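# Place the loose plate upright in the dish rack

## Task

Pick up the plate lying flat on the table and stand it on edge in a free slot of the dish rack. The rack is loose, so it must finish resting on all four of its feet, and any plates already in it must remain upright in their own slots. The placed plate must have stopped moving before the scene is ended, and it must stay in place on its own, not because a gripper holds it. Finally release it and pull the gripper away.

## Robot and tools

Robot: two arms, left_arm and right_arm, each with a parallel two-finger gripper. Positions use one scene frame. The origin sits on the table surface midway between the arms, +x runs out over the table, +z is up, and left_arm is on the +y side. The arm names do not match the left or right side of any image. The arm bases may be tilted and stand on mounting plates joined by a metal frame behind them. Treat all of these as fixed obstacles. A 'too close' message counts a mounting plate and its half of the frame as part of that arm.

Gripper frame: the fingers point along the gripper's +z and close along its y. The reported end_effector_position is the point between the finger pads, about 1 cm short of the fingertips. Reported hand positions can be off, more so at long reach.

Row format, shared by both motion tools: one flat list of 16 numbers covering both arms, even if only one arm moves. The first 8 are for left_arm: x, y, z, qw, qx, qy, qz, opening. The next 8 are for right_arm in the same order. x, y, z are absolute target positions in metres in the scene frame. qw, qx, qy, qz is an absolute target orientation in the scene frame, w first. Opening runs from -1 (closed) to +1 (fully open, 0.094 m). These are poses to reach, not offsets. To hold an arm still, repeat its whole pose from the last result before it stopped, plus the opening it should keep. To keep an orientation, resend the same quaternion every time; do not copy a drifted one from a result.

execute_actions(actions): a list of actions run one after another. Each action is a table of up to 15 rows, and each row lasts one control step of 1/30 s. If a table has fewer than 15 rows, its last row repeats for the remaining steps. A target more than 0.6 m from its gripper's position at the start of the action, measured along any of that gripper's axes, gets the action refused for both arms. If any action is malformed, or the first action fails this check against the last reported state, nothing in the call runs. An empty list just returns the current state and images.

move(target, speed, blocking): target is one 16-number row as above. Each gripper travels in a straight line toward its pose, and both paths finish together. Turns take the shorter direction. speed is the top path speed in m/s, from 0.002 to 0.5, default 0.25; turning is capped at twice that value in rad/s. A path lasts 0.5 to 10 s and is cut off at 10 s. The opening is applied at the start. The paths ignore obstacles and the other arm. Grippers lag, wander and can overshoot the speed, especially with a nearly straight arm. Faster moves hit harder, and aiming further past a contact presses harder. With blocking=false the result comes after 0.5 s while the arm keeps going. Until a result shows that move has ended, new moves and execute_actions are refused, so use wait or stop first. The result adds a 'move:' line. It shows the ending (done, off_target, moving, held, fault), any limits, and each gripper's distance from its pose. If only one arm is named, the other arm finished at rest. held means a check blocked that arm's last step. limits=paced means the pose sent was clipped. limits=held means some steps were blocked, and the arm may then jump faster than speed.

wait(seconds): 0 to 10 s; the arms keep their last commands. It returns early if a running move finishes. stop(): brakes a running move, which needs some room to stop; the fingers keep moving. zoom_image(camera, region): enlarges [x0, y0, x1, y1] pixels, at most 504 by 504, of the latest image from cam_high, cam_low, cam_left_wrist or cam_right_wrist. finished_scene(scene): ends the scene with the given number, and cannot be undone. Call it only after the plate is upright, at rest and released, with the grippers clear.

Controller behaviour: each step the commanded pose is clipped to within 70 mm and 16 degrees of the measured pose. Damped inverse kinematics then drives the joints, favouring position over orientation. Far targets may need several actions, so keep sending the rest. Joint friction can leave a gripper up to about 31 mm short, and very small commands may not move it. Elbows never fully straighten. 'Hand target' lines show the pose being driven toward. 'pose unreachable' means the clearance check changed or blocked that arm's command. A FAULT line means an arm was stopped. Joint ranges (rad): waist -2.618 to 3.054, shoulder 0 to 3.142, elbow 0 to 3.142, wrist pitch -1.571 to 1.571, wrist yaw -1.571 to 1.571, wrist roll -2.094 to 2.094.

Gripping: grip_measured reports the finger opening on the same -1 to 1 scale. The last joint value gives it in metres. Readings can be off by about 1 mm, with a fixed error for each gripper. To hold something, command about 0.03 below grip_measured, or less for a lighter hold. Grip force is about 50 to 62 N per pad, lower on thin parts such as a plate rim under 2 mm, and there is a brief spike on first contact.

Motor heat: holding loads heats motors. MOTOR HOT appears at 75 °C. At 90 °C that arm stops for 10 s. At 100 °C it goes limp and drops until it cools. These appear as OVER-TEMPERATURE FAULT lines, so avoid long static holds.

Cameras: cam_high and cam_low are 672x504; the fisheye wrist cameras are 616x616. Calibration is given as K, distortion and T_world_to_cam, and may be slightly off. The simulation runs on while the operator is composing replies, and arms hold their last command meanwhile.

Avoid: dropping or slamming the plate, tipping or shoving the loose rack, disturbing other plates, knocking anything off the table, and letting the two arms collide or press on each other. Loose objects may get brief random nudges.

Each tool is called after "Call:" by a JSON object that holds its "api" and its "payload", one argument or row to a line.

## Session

Call:
{"api": "execute_actions", "payload": {
  "actions": []
}}

Scene clock: 0.00 s.
left_arm: end_effector_position=(+0.3503, +0.1125, +0.3181) grip_measured=+1.000 end_effector_quat_wxyz=(+0.268, +0.247, +0.853, -0.373) | right_arm: end_effector_position=(-0.1131, -0.0052, +0.2696) grip_measured=+1.000 end_effector_quat_wxyz=(-0.031, -0.496, +0.862, +0.098)
Joint positions: left_arm=[-0.007  1.248  1.206 -0.888  0.752  0.191  0.094] | right_arm=[ 1.832  1.814  1.718 -1.36  -0.028  0.916  0.094]
Joint velocities: left_arm=[-0.012  0.007  0.002  0.037 -0.022 -0.037  0.   ] | right_arm=[-0.002 -0.007 -0.002  0.007  0.007 -0.022  0.   ]
Motor temperatures (°C, as the motors report them): left_arm=[24 27 24 25 23 25] | right_arm=[24 24 28 27 24 25]
Hand target (left_arm): +0.350, +0.112, +0.318; +0.268, +0.247, +0.853, -0.373
Hand target (right_arm): -0.113, -0.005, +0.270; -0.031, -0.496, +0.862, +0.098
camera_calibration (this result's frames):
cam_left_wrist: T_world_to_cam=[[-0.708589, -0.523742, 0.47286, 0.15149], [-0.697068, 0.623596, -0.35387, 0.323007], [-0.109537, -0.580364, -0.806957, 0.474122], [0, 0, 0, 1]] pos_world=[0.384436, 0.153078, 0.425265]
cam_right_wrist: T_world_to_cam=[[0.914612, -0.31928, -0.248082, 0.172388], [-0.228215, -0.914124, 0.335104, -0.0916838], [-0.33377, -0.249874, -0.908934, 0.299745], [0, 0, 0, 1]] pos_world=[-0.0785463, 0.0461282, 0.345938]

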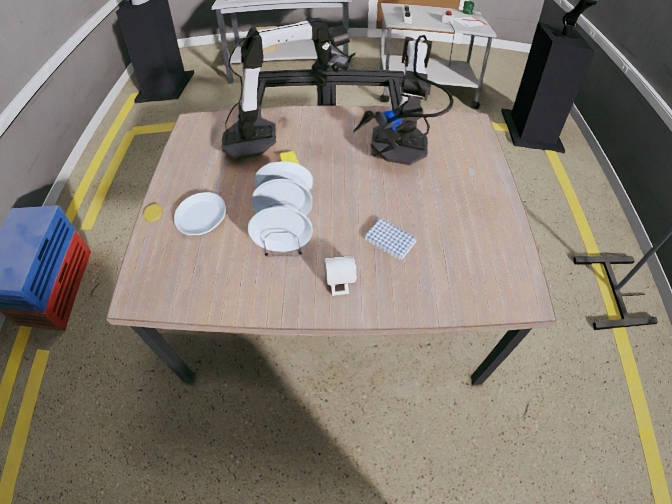

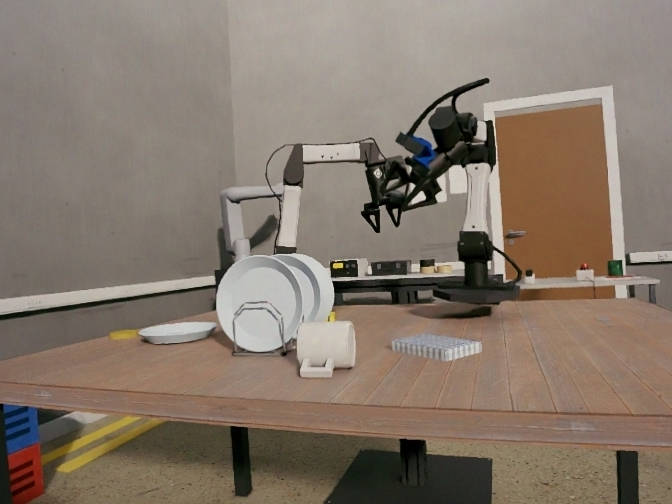

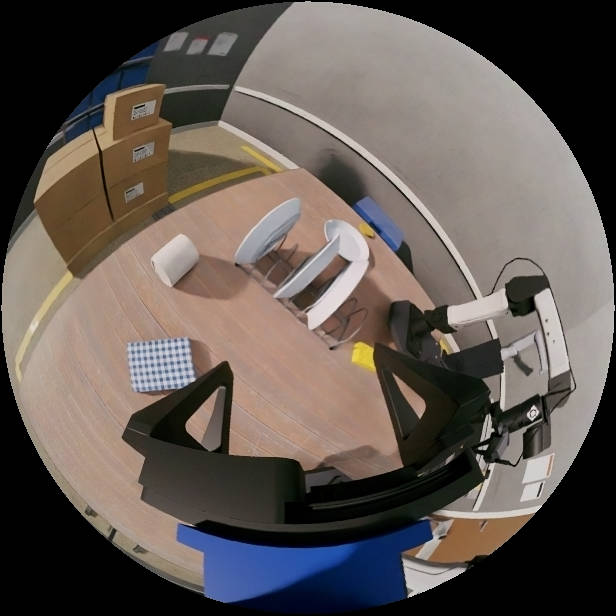

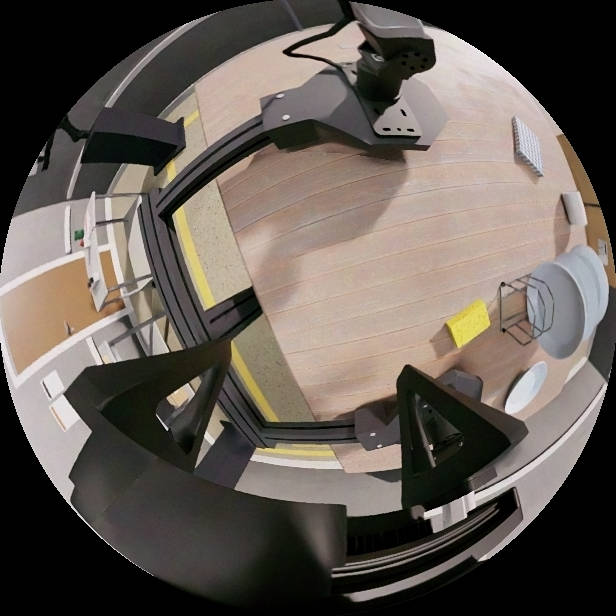

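Call:
{"api": "zoom_image", "payload": {
  "camera": "cam_left_wrist",
  "region": [220, 180, 420, 380]
}}

Call:
{"api": "zoom_image", "payload": {
  "camera": "cam_high",
  "region": [130, 130, 330, 280]
}}

Call:
{"api": "zoom_image", "payload": {
  "camera": "cam_low",
  "region": [100, 240, 360, 380]
}}

Call:
{"api": "zoom_image", "payload": {
  "camera": "cam_right_wrist",
  "region": [430, 230, 616, 430]
}}

Region (220, 180, 420, 380) of cam_left_wrist's 616x616 image, scaled by 2.520, with more detail than that image has.

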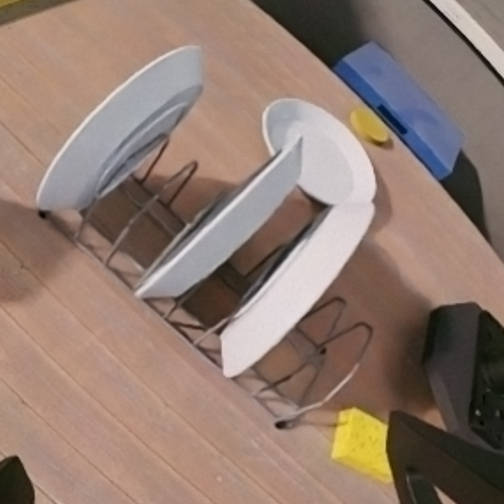

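Region (130, 130, 330, 280) of cam_high's 672x504 image, scaled by 2.520, with more detail than that image has; it fills the top 378 rows of this view, and the rest is white.

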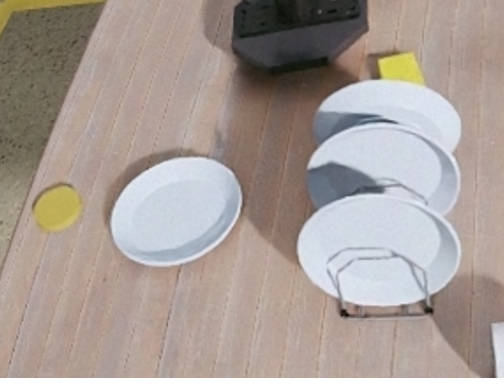

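Region (100, 240, 360, 380) of cam_low's 672x504 image, scaled by 1.938, with more detail than that image has; it fills the top 271 rows of this view, and the rest is white.

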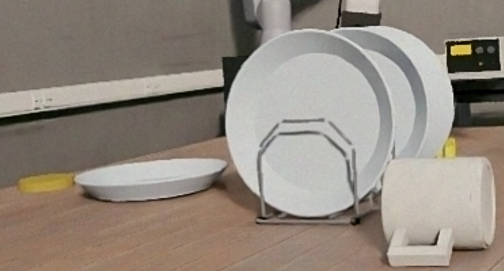

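Region (430, 230, 616, 430) of cam_right_wrist's 616x616 image, scaled by 2.520, with more detail than that image has; it fills the left 469 columns of this view, and the rest is white.

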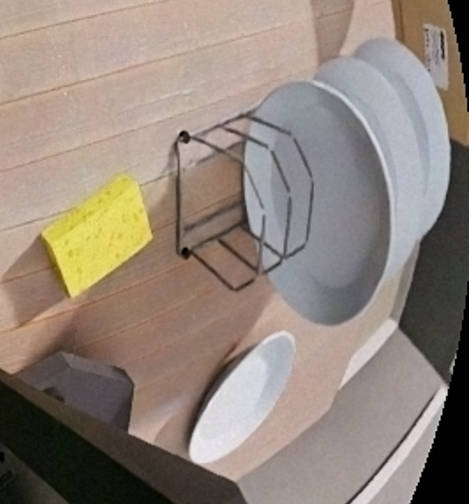

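Call:
{"api": "move", "payload": {
  "target": [0.3503,0.1125,0.3181,0.268,0.247,0.853,-0.373,1,0.25,-0.27,0.30,0.2588,0.0,0.9659,0.0,-0.35],
  "speed": 0.35
}}

Call:
{"api": "move", "payload": {
  "target": [0.22,0.17,0.28,0.268,0.247,0.853,-0.373,1,0.245,-0.467,0.055,0.2706,0.6533,0.6533,0.2706,-0.35],
  "speed": 0.3
}}

Scene clock: 20.40 s.
left_arm: end_effector_position=(+0.3503, +0.1125, +0.3181) grip_measured=+1.000 end_effector_quat_wxyz=(+0.268, +0.247, +0.853, -0.373) | right_arm: end_effector_position=(+0.2567, -0.2670, +0.3075) grip_measured=-0.348 end_effector_quat_wxyz=(+0.261, +0.004, +0.965, +0.007)
Joint positions: left_arm=[-0.007  1.248  1.206 -0.888  0.752  0.191  0.094] | right_arm=[ 0.426  1.019  1.222 -1.249  0.33   0.463  0.031]
Joint velocities: left_arm=[-0.007 -0.002 -0.002 -0.051 -0.081 -0.051  0.   ] | right_arm=[-0.007  0.007 -0.002 -0.051 -0.066  0.007 -0.001]
Motor temperatures (°C, as the motors report them): left_arm=[24 28 27 27 23 25] | right_arm=[24 28 29 28 24 25]
Hand target (left_arm): +0.350, +0.113, +0.318; +0.268, +0.247, +0.853, -0.373
Hand target (right_arm): +0.255, -0.267, +0.302; +0.255, +0.001, +0.967, +0.008
Off the commanded pose (left_arm): 0.000 m, 0 deg.
Off the commanded pose (right_arm): 0.010 m, 1 deg.
move: done
camera_calibration (this result's frames):
cam_left_wrist: T_world_to_cam=[[-0.708589, -0.523742, 0.47286, 0.15149], [-0.697068, 0.623596, -0.35387, 0.323007], [-0.109537, -0.580364, -0.806957, 0.474122], [0, 0, 0, 1]] pos_world=[0.384436, 0.153078, 0.425265]
cam_right_wrist: T_world_to_cam=[[0.178679, -0.983692, 0.0206071, -0.311182], [-0.979834, -0.179804, -0.0871483, 0.259587], [0.0894323, -0.00461995, -0.995982, 0.37577], [0, 0, 0, 1]] pos_world=[0.276348, -0.257696, 0.403295]

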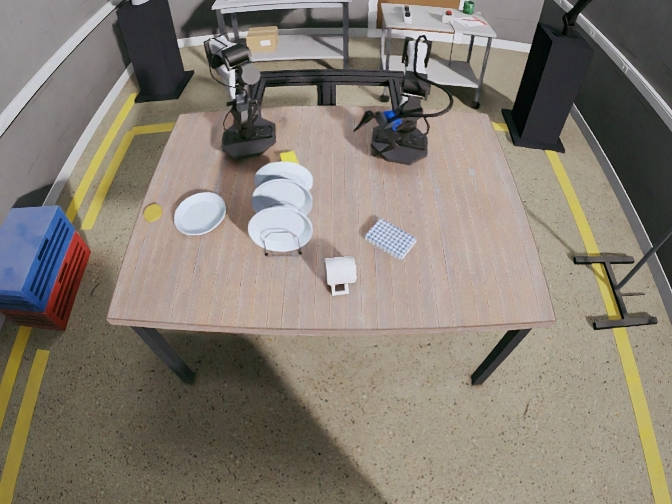

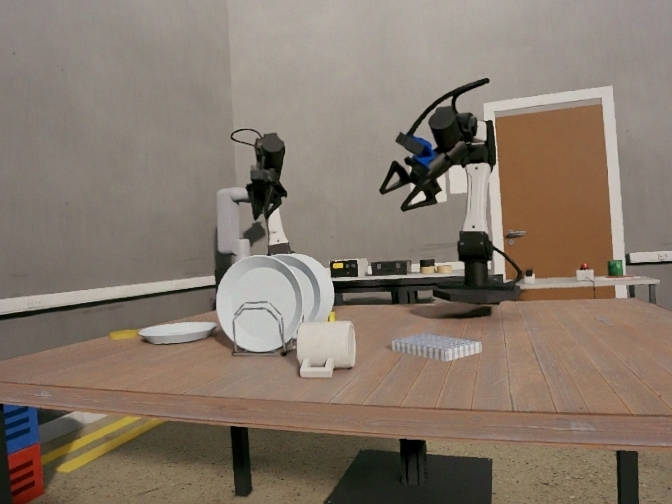

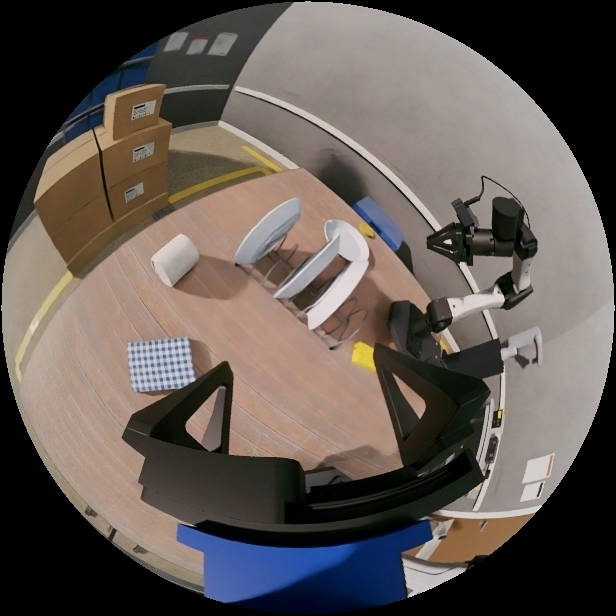

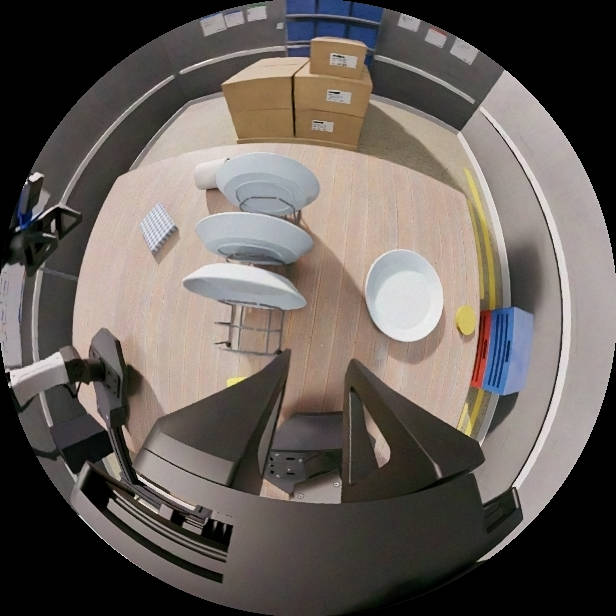

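Scene clock: 23.83 s.
left_arm: end_effector_position=(+0.2252, +0.1703, +0.2880) grip_measured=+1.000 end_effector_quat_wxyz=(+0.281, +0.254, +0.850, -0.366) | right_arm: end_effector_position=(+0.2473, -0.4733, +0.0641) grip_measured=-0.348 end_effector_quat_wxyz=(+0.284, +0.644, +0.656, +0.273)
Joint positions: left_arm=[ 0.374  0.829  0.904 -1.363  0.923  0.709  0.094] | right_arm=[-1.073  1.376  0.228  0.24  -0.654  0.823  0.031]
Joint velocities: left_arm=[ 0.012  0.007 -0.022  0.037  0.007 -0.022  0.   ] | right_arm=[ 0.007 -0.007 -0.007  0.022  0.037 -0.007 -0.001]
Motor temperatures (°C, as the motors report them): left_arm=[24 28 27 27 23 25] | right_arm=[24 28 29 28 24 25]
Hand target (left_arm): +0.219, +0.170, +0.282; +0.269, +0.247, +0.853, -0.373
Hand target (right_arm): +0.242, -0.467, +0.058; +0.272, +0.653, +0.649, +0.279
Off the commanded pose (left_arm): 0.010 m, 2 deg.
Off the commanded pose (right_arm): 0.011 m, 2 deg.
move: off_target (right_arm)
camera_calibration (this result's frames):
cam_left_wrist: T_world_to_cam=[[-0.72309, -0.526637, 0.446983, 0.11858], [-0.685574, 0.626252, -0.371209, 0.190981], [-0.0844321, -0.574858, -0.813886, 0.465133], [0, 0, 0, 1]] pos_world=[0.255947, 0.210232, 0.396455]
cam_right_wrist: T_world_to_cam=[[-0.632388, -0.198491, -0.74879, 0.114144], [-0.439721, 0.887773, 0.136032, 0.549476], [0.637754, 0.415284, -0.648698, 0.174143], [0, 0, 0, 1]] pos_world=[0.202739, -0.537472, 0.12369]

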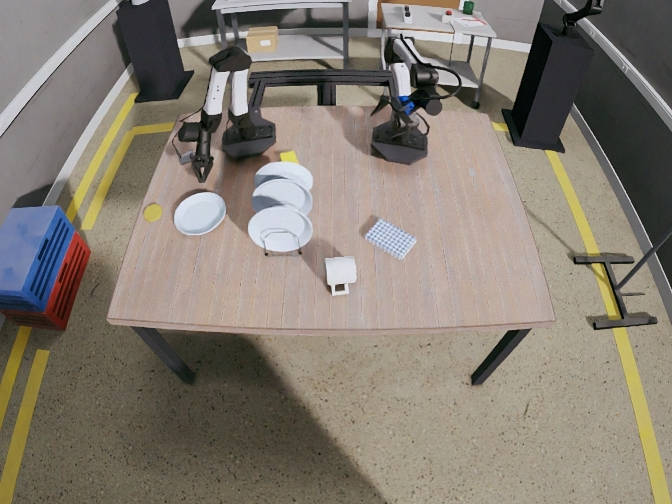

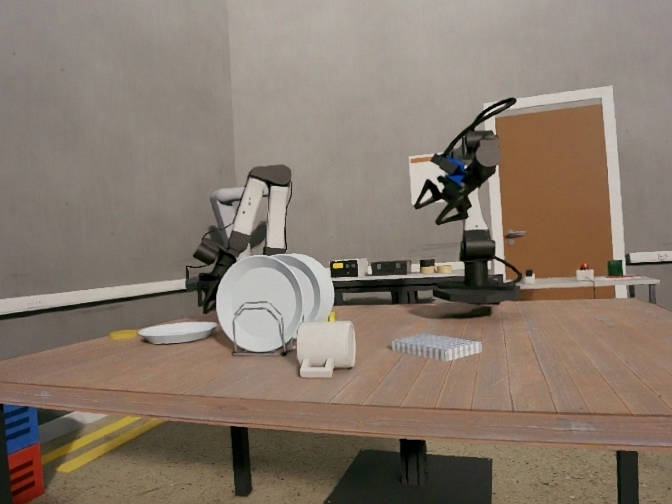

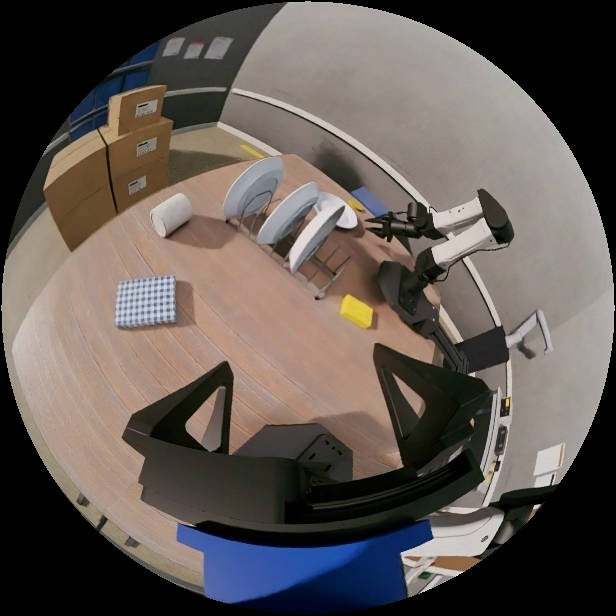

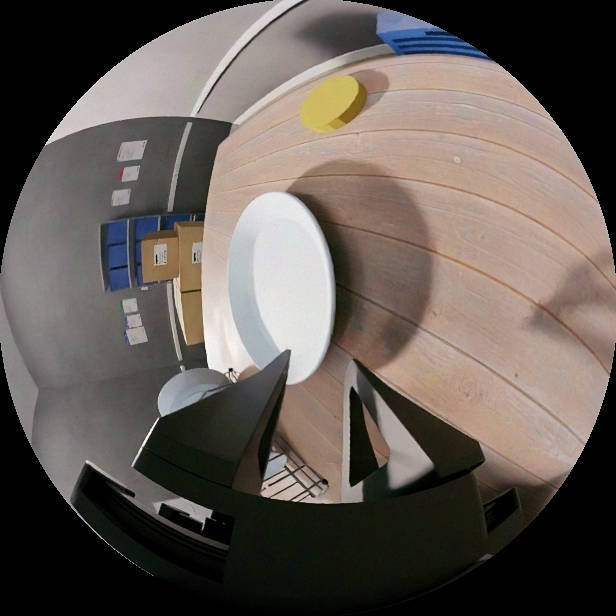

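Call:
{"api": "move", "payload": {
  "target": [0.22,0.17,0.28,0.268,0.247,0.853,-0.373,1,0.270,-0.467,0.025,0.2706,0.6533,0.6533,0.2706,-0.35],
  "speed": 0.07
}}

Call:
{"api": "move", "payload": {
  "target": [0.22,0.17,0.28,0.268,0.247,0.853,-0.373,1,0.298,-0.467,0.023,0.2706,0.6533,0.6533,0.2706,-0.35],
  "speed": 0.04
}}

Scene clock: 42.90 s.
left_arm: end_effector_position=(+0.2250, +0.1703, +0.2880) grip_measured=+1.000 end_effector_quat_wxyz=(+0.281, +0.255, +0.850, -0.366) | right_arm: end_effector_position=(+0.2699, -0.4688, +0.0290) grip_measured=-0.348 end_effector_quat_wxyz=(+0.275, +0.649, +0.655, +0.271)
Joint positions: left_arm=[ 0.375  0.829  0.904 -1.364  0.923  0.714  0.094] | right_arm=[-0.947  1.675  0.228  0.587 -0.569  0.942  0.031]
Joint velocities: left_arm=[-0.002  0.007  0.002 -0.037  0.007 -0.051  0.   ] | right_arm=[-0.012 -0.012 -0.002  0.007 -0.007  0.007 -0.   ]
Motor temperatures (°C, as the motors report them): left_arm=[24 27 27 26 24 25] | right_arm=[24 27 29 29 24 25]
Hand target (left_arm): +0.220, +0.170, +0.280; +0.268, +0.247, +0.853, -0.373
Hand target (right_arm): +0.269, -0.466, +0.025; +0.270, +0.653, +0.654, +0.270
Off the commanded pose (left_arm): 0.009 m, 2 deg.
Off the commanded pose (right_arm): 0.004 m, 1 deg.
move: done
camera_calibration (this result's frames):
cam_left_wrist: T_world_to_cam=[[-0.72542, -0.525269, 0.444813, 0.119367], [-0.683189, 0.628137, -0.372421, 0.190383], [-0.0837818, -0.574053, -0.814521, 0.465011], [0, 0, 0, 1]] pos_world=[0.255618, 0.210054, 0.396568]
cam_right_wrist: T_world_to_cam=[[-0.644847, -0.186444, -0.741223, 0.111837], [-0.434084, 0.887544, 0.154393, 0.558009], [0.629082, 0.421313, -0.653262, 0.140417], [0, 0, 0, 1]] pos_world=[0.226007, -0.533565, 0.0884726]

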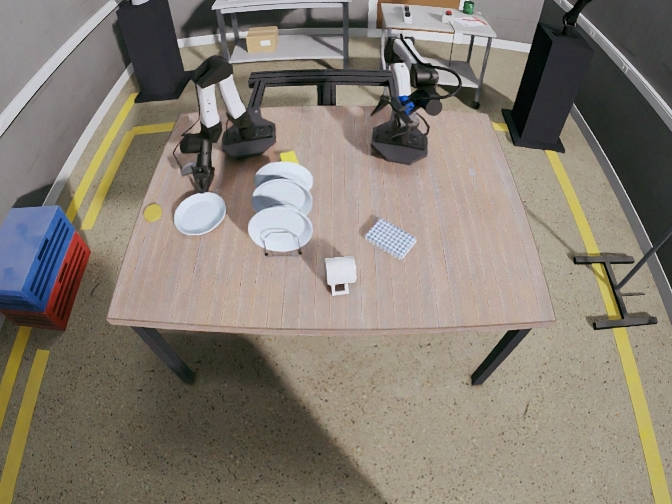

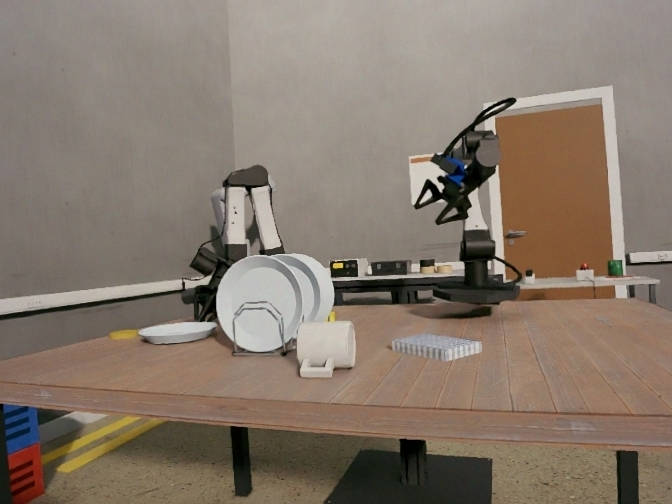

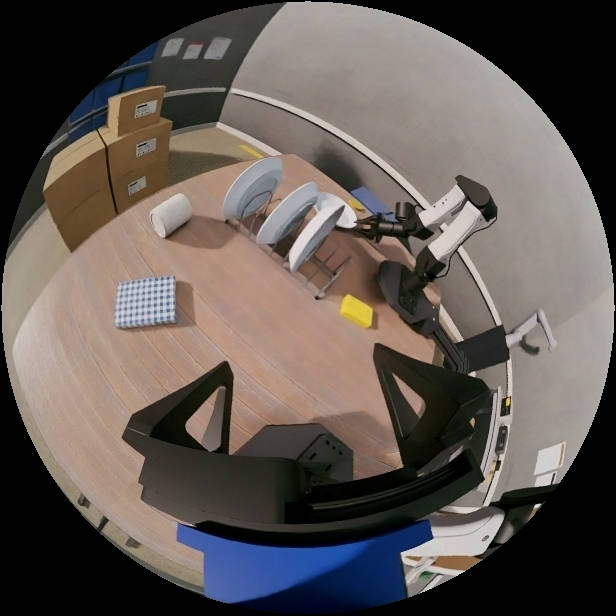

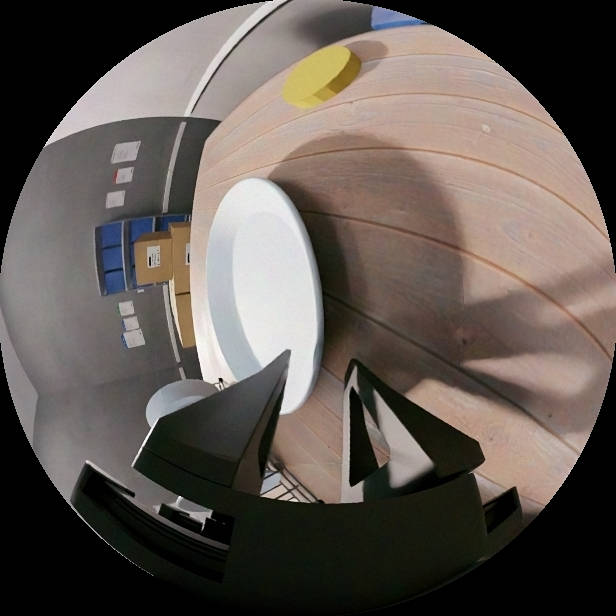

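Scene clock: 43.93 s.
left_arm: end_effector_position=(+0.2250, +0.1703, +0.2880) grip_measured=+1.000 end_effector_quat_wxyz=(+0.281, +0.255, +0.850, -0.366) | right_arm: end_effector_position=(+0.2913, -0.4627, +0.0222) grip_measured=-0.348 end_effector_quat_wxyz=(+0.265, +0.653, +0.656, +0.272)
Joint positions: left_arm=[ 0.375  0.829  0.904 -1.364  0.923  0.714  0.094] | right_arm=[-0.848  1.743  0.276  0.628 -0.507  1.025  0.031]
Joint velocities: left_arm=[-0.007  0.017 -0.002 -0.037 -0.022  0.051  0.   ] | right_arm=[-0.007  0.002 -0.012  0.066  0.11  -0.066 -0.   ]
Motor temperatures (°C, as the motors report them): left_arm=[24 27 27 26 24 25] | right_arm=[24 27 29 29 24 25]
Hand target (left_arm): +0.220, +0.170, +0.280; +0.268, +0.247, +0.853, -0.373
Hand target (right_arm): +0.297, -0.467, +0.023; +0.270, +0.653, +0.654, +0.270
Off the commanded pose (left_arm): 0.009 m, 2 deg.
Off the commanded pose (right_arm): 0.008 m, 1 deg.
move: done
camera_calibration (this result's frames):
cam_left_wrist: T_world_to_cam=[[-0.72542, -0.525269, 0.444813, 0.119367], [-0.683189, 0.628137, -0.372421, 0.190383], [-0.0837818, -0.574053, -0.814521, 0.465011], [0, 0, 0, 1]] pos_world=[0.255618, 0.210054, 0.396568]
cam_right_wrist: T_world_to_cam=[[-0.655539, -0.17687, -0.734157, 0.129188], [-0.434158, 0.883722, 0.174763, 0.560726], [0.61788, 0.433304, -0.656104, 0.128791], [0, 0, 0, 1]] pos_world=[0.248554, -0.528483, 0.0813505]

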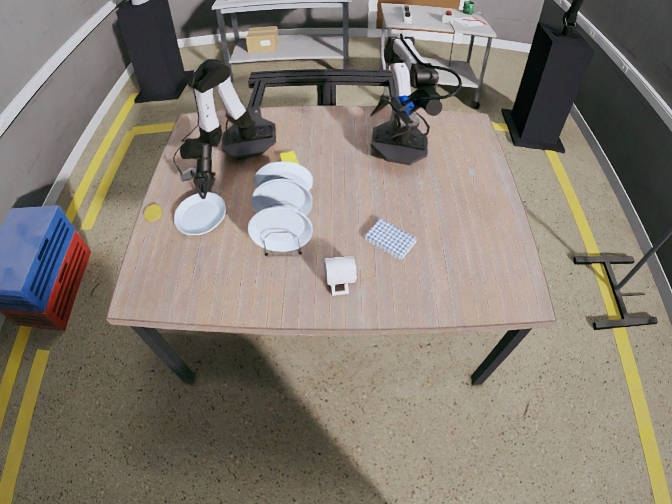

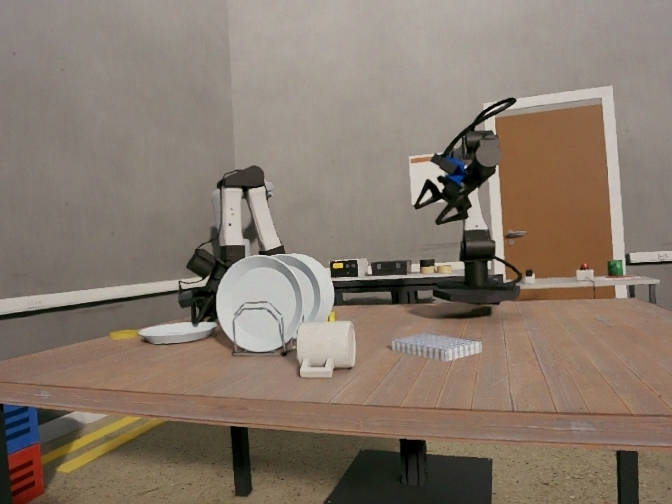

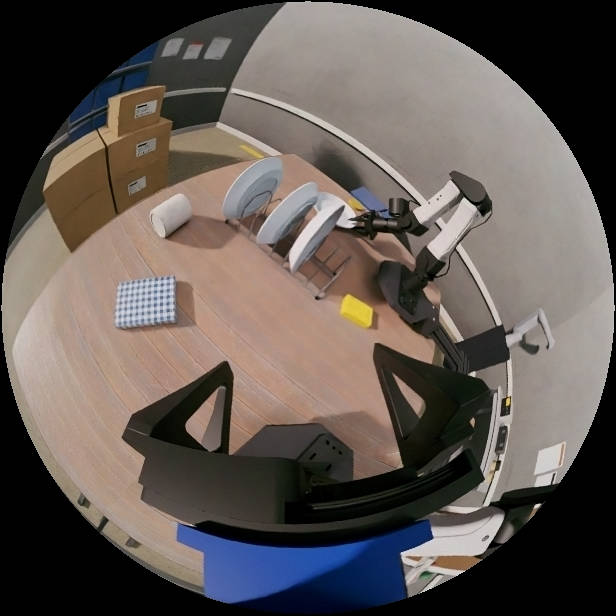

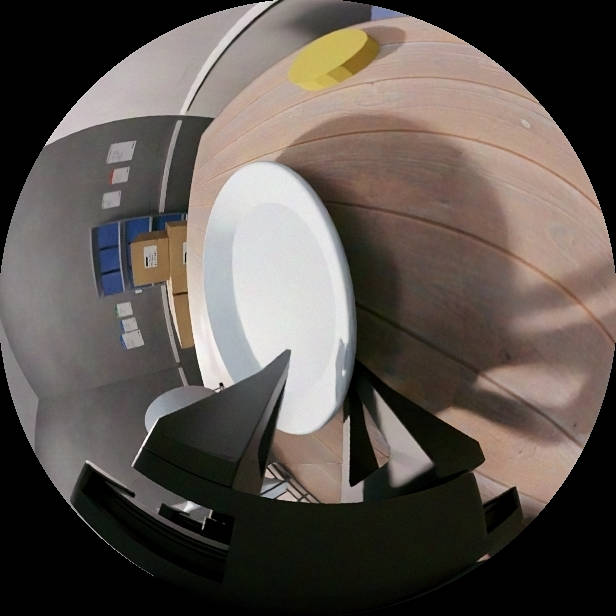

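Call:
{"api": "execute_actions", "payload": {
  "actions": [
    [[0.22,0.17,0.28,0.268,0.247,0.853,-0.373,1,0.300,-0.468,0.023,0.2706,0.6533,0.6533,0.2706,-0.35],[0.22,0.17,0.28,0.268,0.247,0.853,-0.373,1,0.302,-0.468,0.023,0.2706,0.6533,0.6533,0.2706,-0.35],[0.22,0.17,0.28,0.268,0.247,0.853,-0.373,1,0.304,-0.468,0.023,0.2706,0.6533,0.6533,0.2706,-0.35],[0.22,0.17,0.28,0.268,0.247,0.853,-0.373,1,0.305,-0.468,0.023,0.2706,0.6533,0.6533,0.2706,-0.35]],
    [[0.22,0.17,0.28,0.268,0.247,0.853,-0.373,1,0.305,-0.468,0.022,0.2706,0.6533,0.6533,0.2706,-0.42],[0.22,0.17,0.28,0.268,0.247,0.853,-0.373,1,0.304,-0.468,0.021,0.2706,0.6533,0.6533,0.2706,-0.48],[0.22,0.17,0.28,0.268,0.247,0.853,-0.373,1,0.304,-0.468,0.020,0.2706,0.6533,0.6533,0.2706,-0.54],[0.22,0.17,0.28,0.268,0.247,0.853,-0.373,1,0.303,-0.468,0.019,0.2706,0.6533,0.6533,0.2706,-0.6],[0.22,0.17,0.28,0.268,0.247,0.853,-0.373,1,0.303,-0.468,0.018,0.2706,0.6533,0.6533,0.2706,-0.65],[0.22,0.17,0.28,0.268,0.247,0.853,-0.373,1,0.302,-0.468,0.017,0.2706,0.6533,0.6533,0.2706,-0.7],[0.22,0.17,0.28,0.268,0.247,0.853,-0.373,1,0.302,-0.468,0.017,0.2706,0.6533,0.6533,0.2706,-0.75],[0.22,0.17,0.28,0.268,0.247,0.853,-0.373,1,0.301,-0.468,0.016,0.2706,0.6533,0.6533,0.2706,-0.79],[0.22,0.17,0.28,0.268,0.247,0.853,-0.373,1,0.301,-0.468,0.016,0.2706,0.6533,0.6533,0.2706,-0.83],[0.22,0.17,0.28,0.268,0.247,0.853,-0.373,1,0.300,-0.468,0.015,0.2706,0.6533,0.6533,0.2706,-0.86],[0.22,0.17,0.28,0.268,0.247,0.853,-0.373,1,0.300,-0.468,0.015,0.2706,0.6533,0.6533,0.2706,-0.89],[0.22,0.17,0.28,0.268,0.247,0.853,-0.373,1,0.300,-0.468,0.015,0.2706,0.6533,0.6533,0.2706,-0.92],[0.22,0.17,0.28,0.268,0.247,0.853,-0.373,1,0.300,-0.468,0.015,0.2706,0.6533,0.6533,0.2706,-0.94],[0.22,0.17,0.28,0.268,0.247,0.853,-0.373,1,0.300,-0.468,0.015,0.2706,0.6533,0.6533,0.2706,-0.96]],
    [[0.22,0.17,0.28,0.268,0.247,0.853,-0.373,1,0.300,-0.468,0.015,0.2706,0.6533,0.6533,0.2706,-0.96]]
  ]
}}

Scene clock: 51.83 s.
left_arm: end_effector_position=(+0.2250, +0.1703, +0.2880) grip_measured=+1.000 end_effector_quat_wxyz=(+0.281, +0.256, +0.850, -0.366) | right_arm: end_effector_position=(+0.2974, -0.4638, +0.0145) grip_measured=-0.914 end_effector_quat_wxyz=(+0.263, +0.655, +0.655, +0.270)
Joint positions: left_arm=[ 0.375  0.829  0.904 -1.364  0.923  0.714  0.094] | right_arm=[-0.83   1.805  0.298  0.67  -0.49   1.044  0.004]
Joint velocities: left_arm=[ 0.007 -0.007 -0.022  0.022 -0.037 -0.051  0.   ] | right_arm=[-0.002  0.007  0.012 -0.007 -0.022  0.022 -0.001]
Motor temperatures (°C, as the motors report them): left_arm=[24 27 27 26 24 25] | right_arm=[24 27 29 30 24 25]
Hand target (left_arm): +0.220, +0.170, +0.280; +0.268, +0.247, +0.853, -0.373
Hand target (right_arm): +0.300, -0.468, +0.015; +0.270, +0.653, +0.653, +0.270
Off the commanded pose (left_arm): 0.009 m, 2 deg.
Off the commanded pose (right_arm): 0.005 m, 1 deg.
camera_calibration (this result's frames):
cam_left_wrist: T_world_to_cam=[[-0.725665, -0.52516, 0.444543, 0.119481], [-0.682942, 0.628327, -0.372551, 0.190333], [-0.0836697, -0.573944, -0.814609, 0.464993], [0, 0, 0, 1]] pos_world=[0.255595, 0.210035, 0.396581]
cam_right_wrist: T_world_to_cam=[[-0.660558, -0.171669, -0.730885, 0.131173], [-0.429353, 0.884981, 0.180178, 0.564783], [0.615889, 0.432826, -0.658288, 0.120861], [0, 0, 0, 1]] pos_world=[0.254702, -0.529616, 0.0736726]

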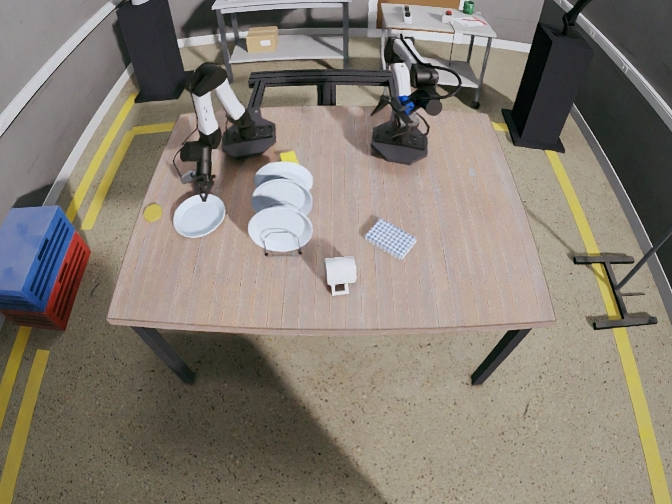

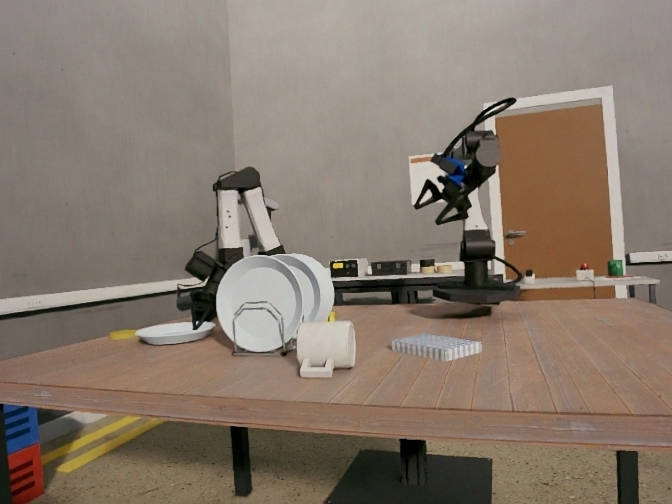

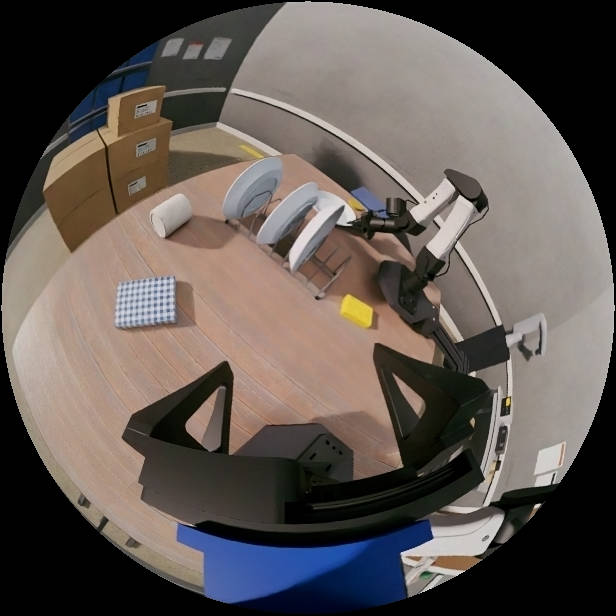

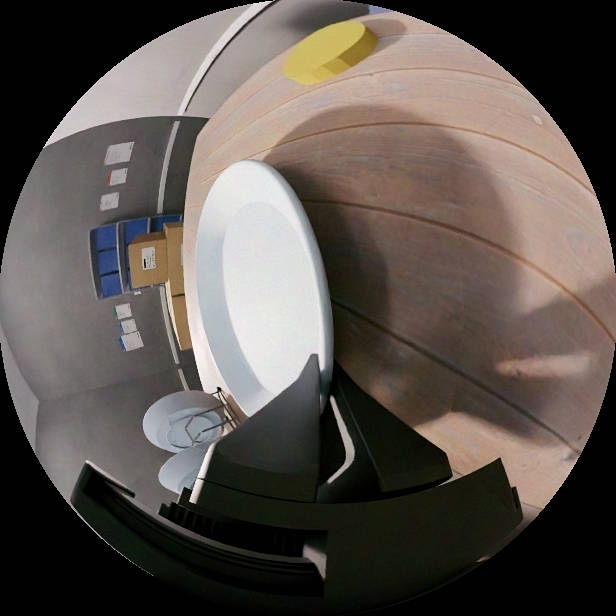

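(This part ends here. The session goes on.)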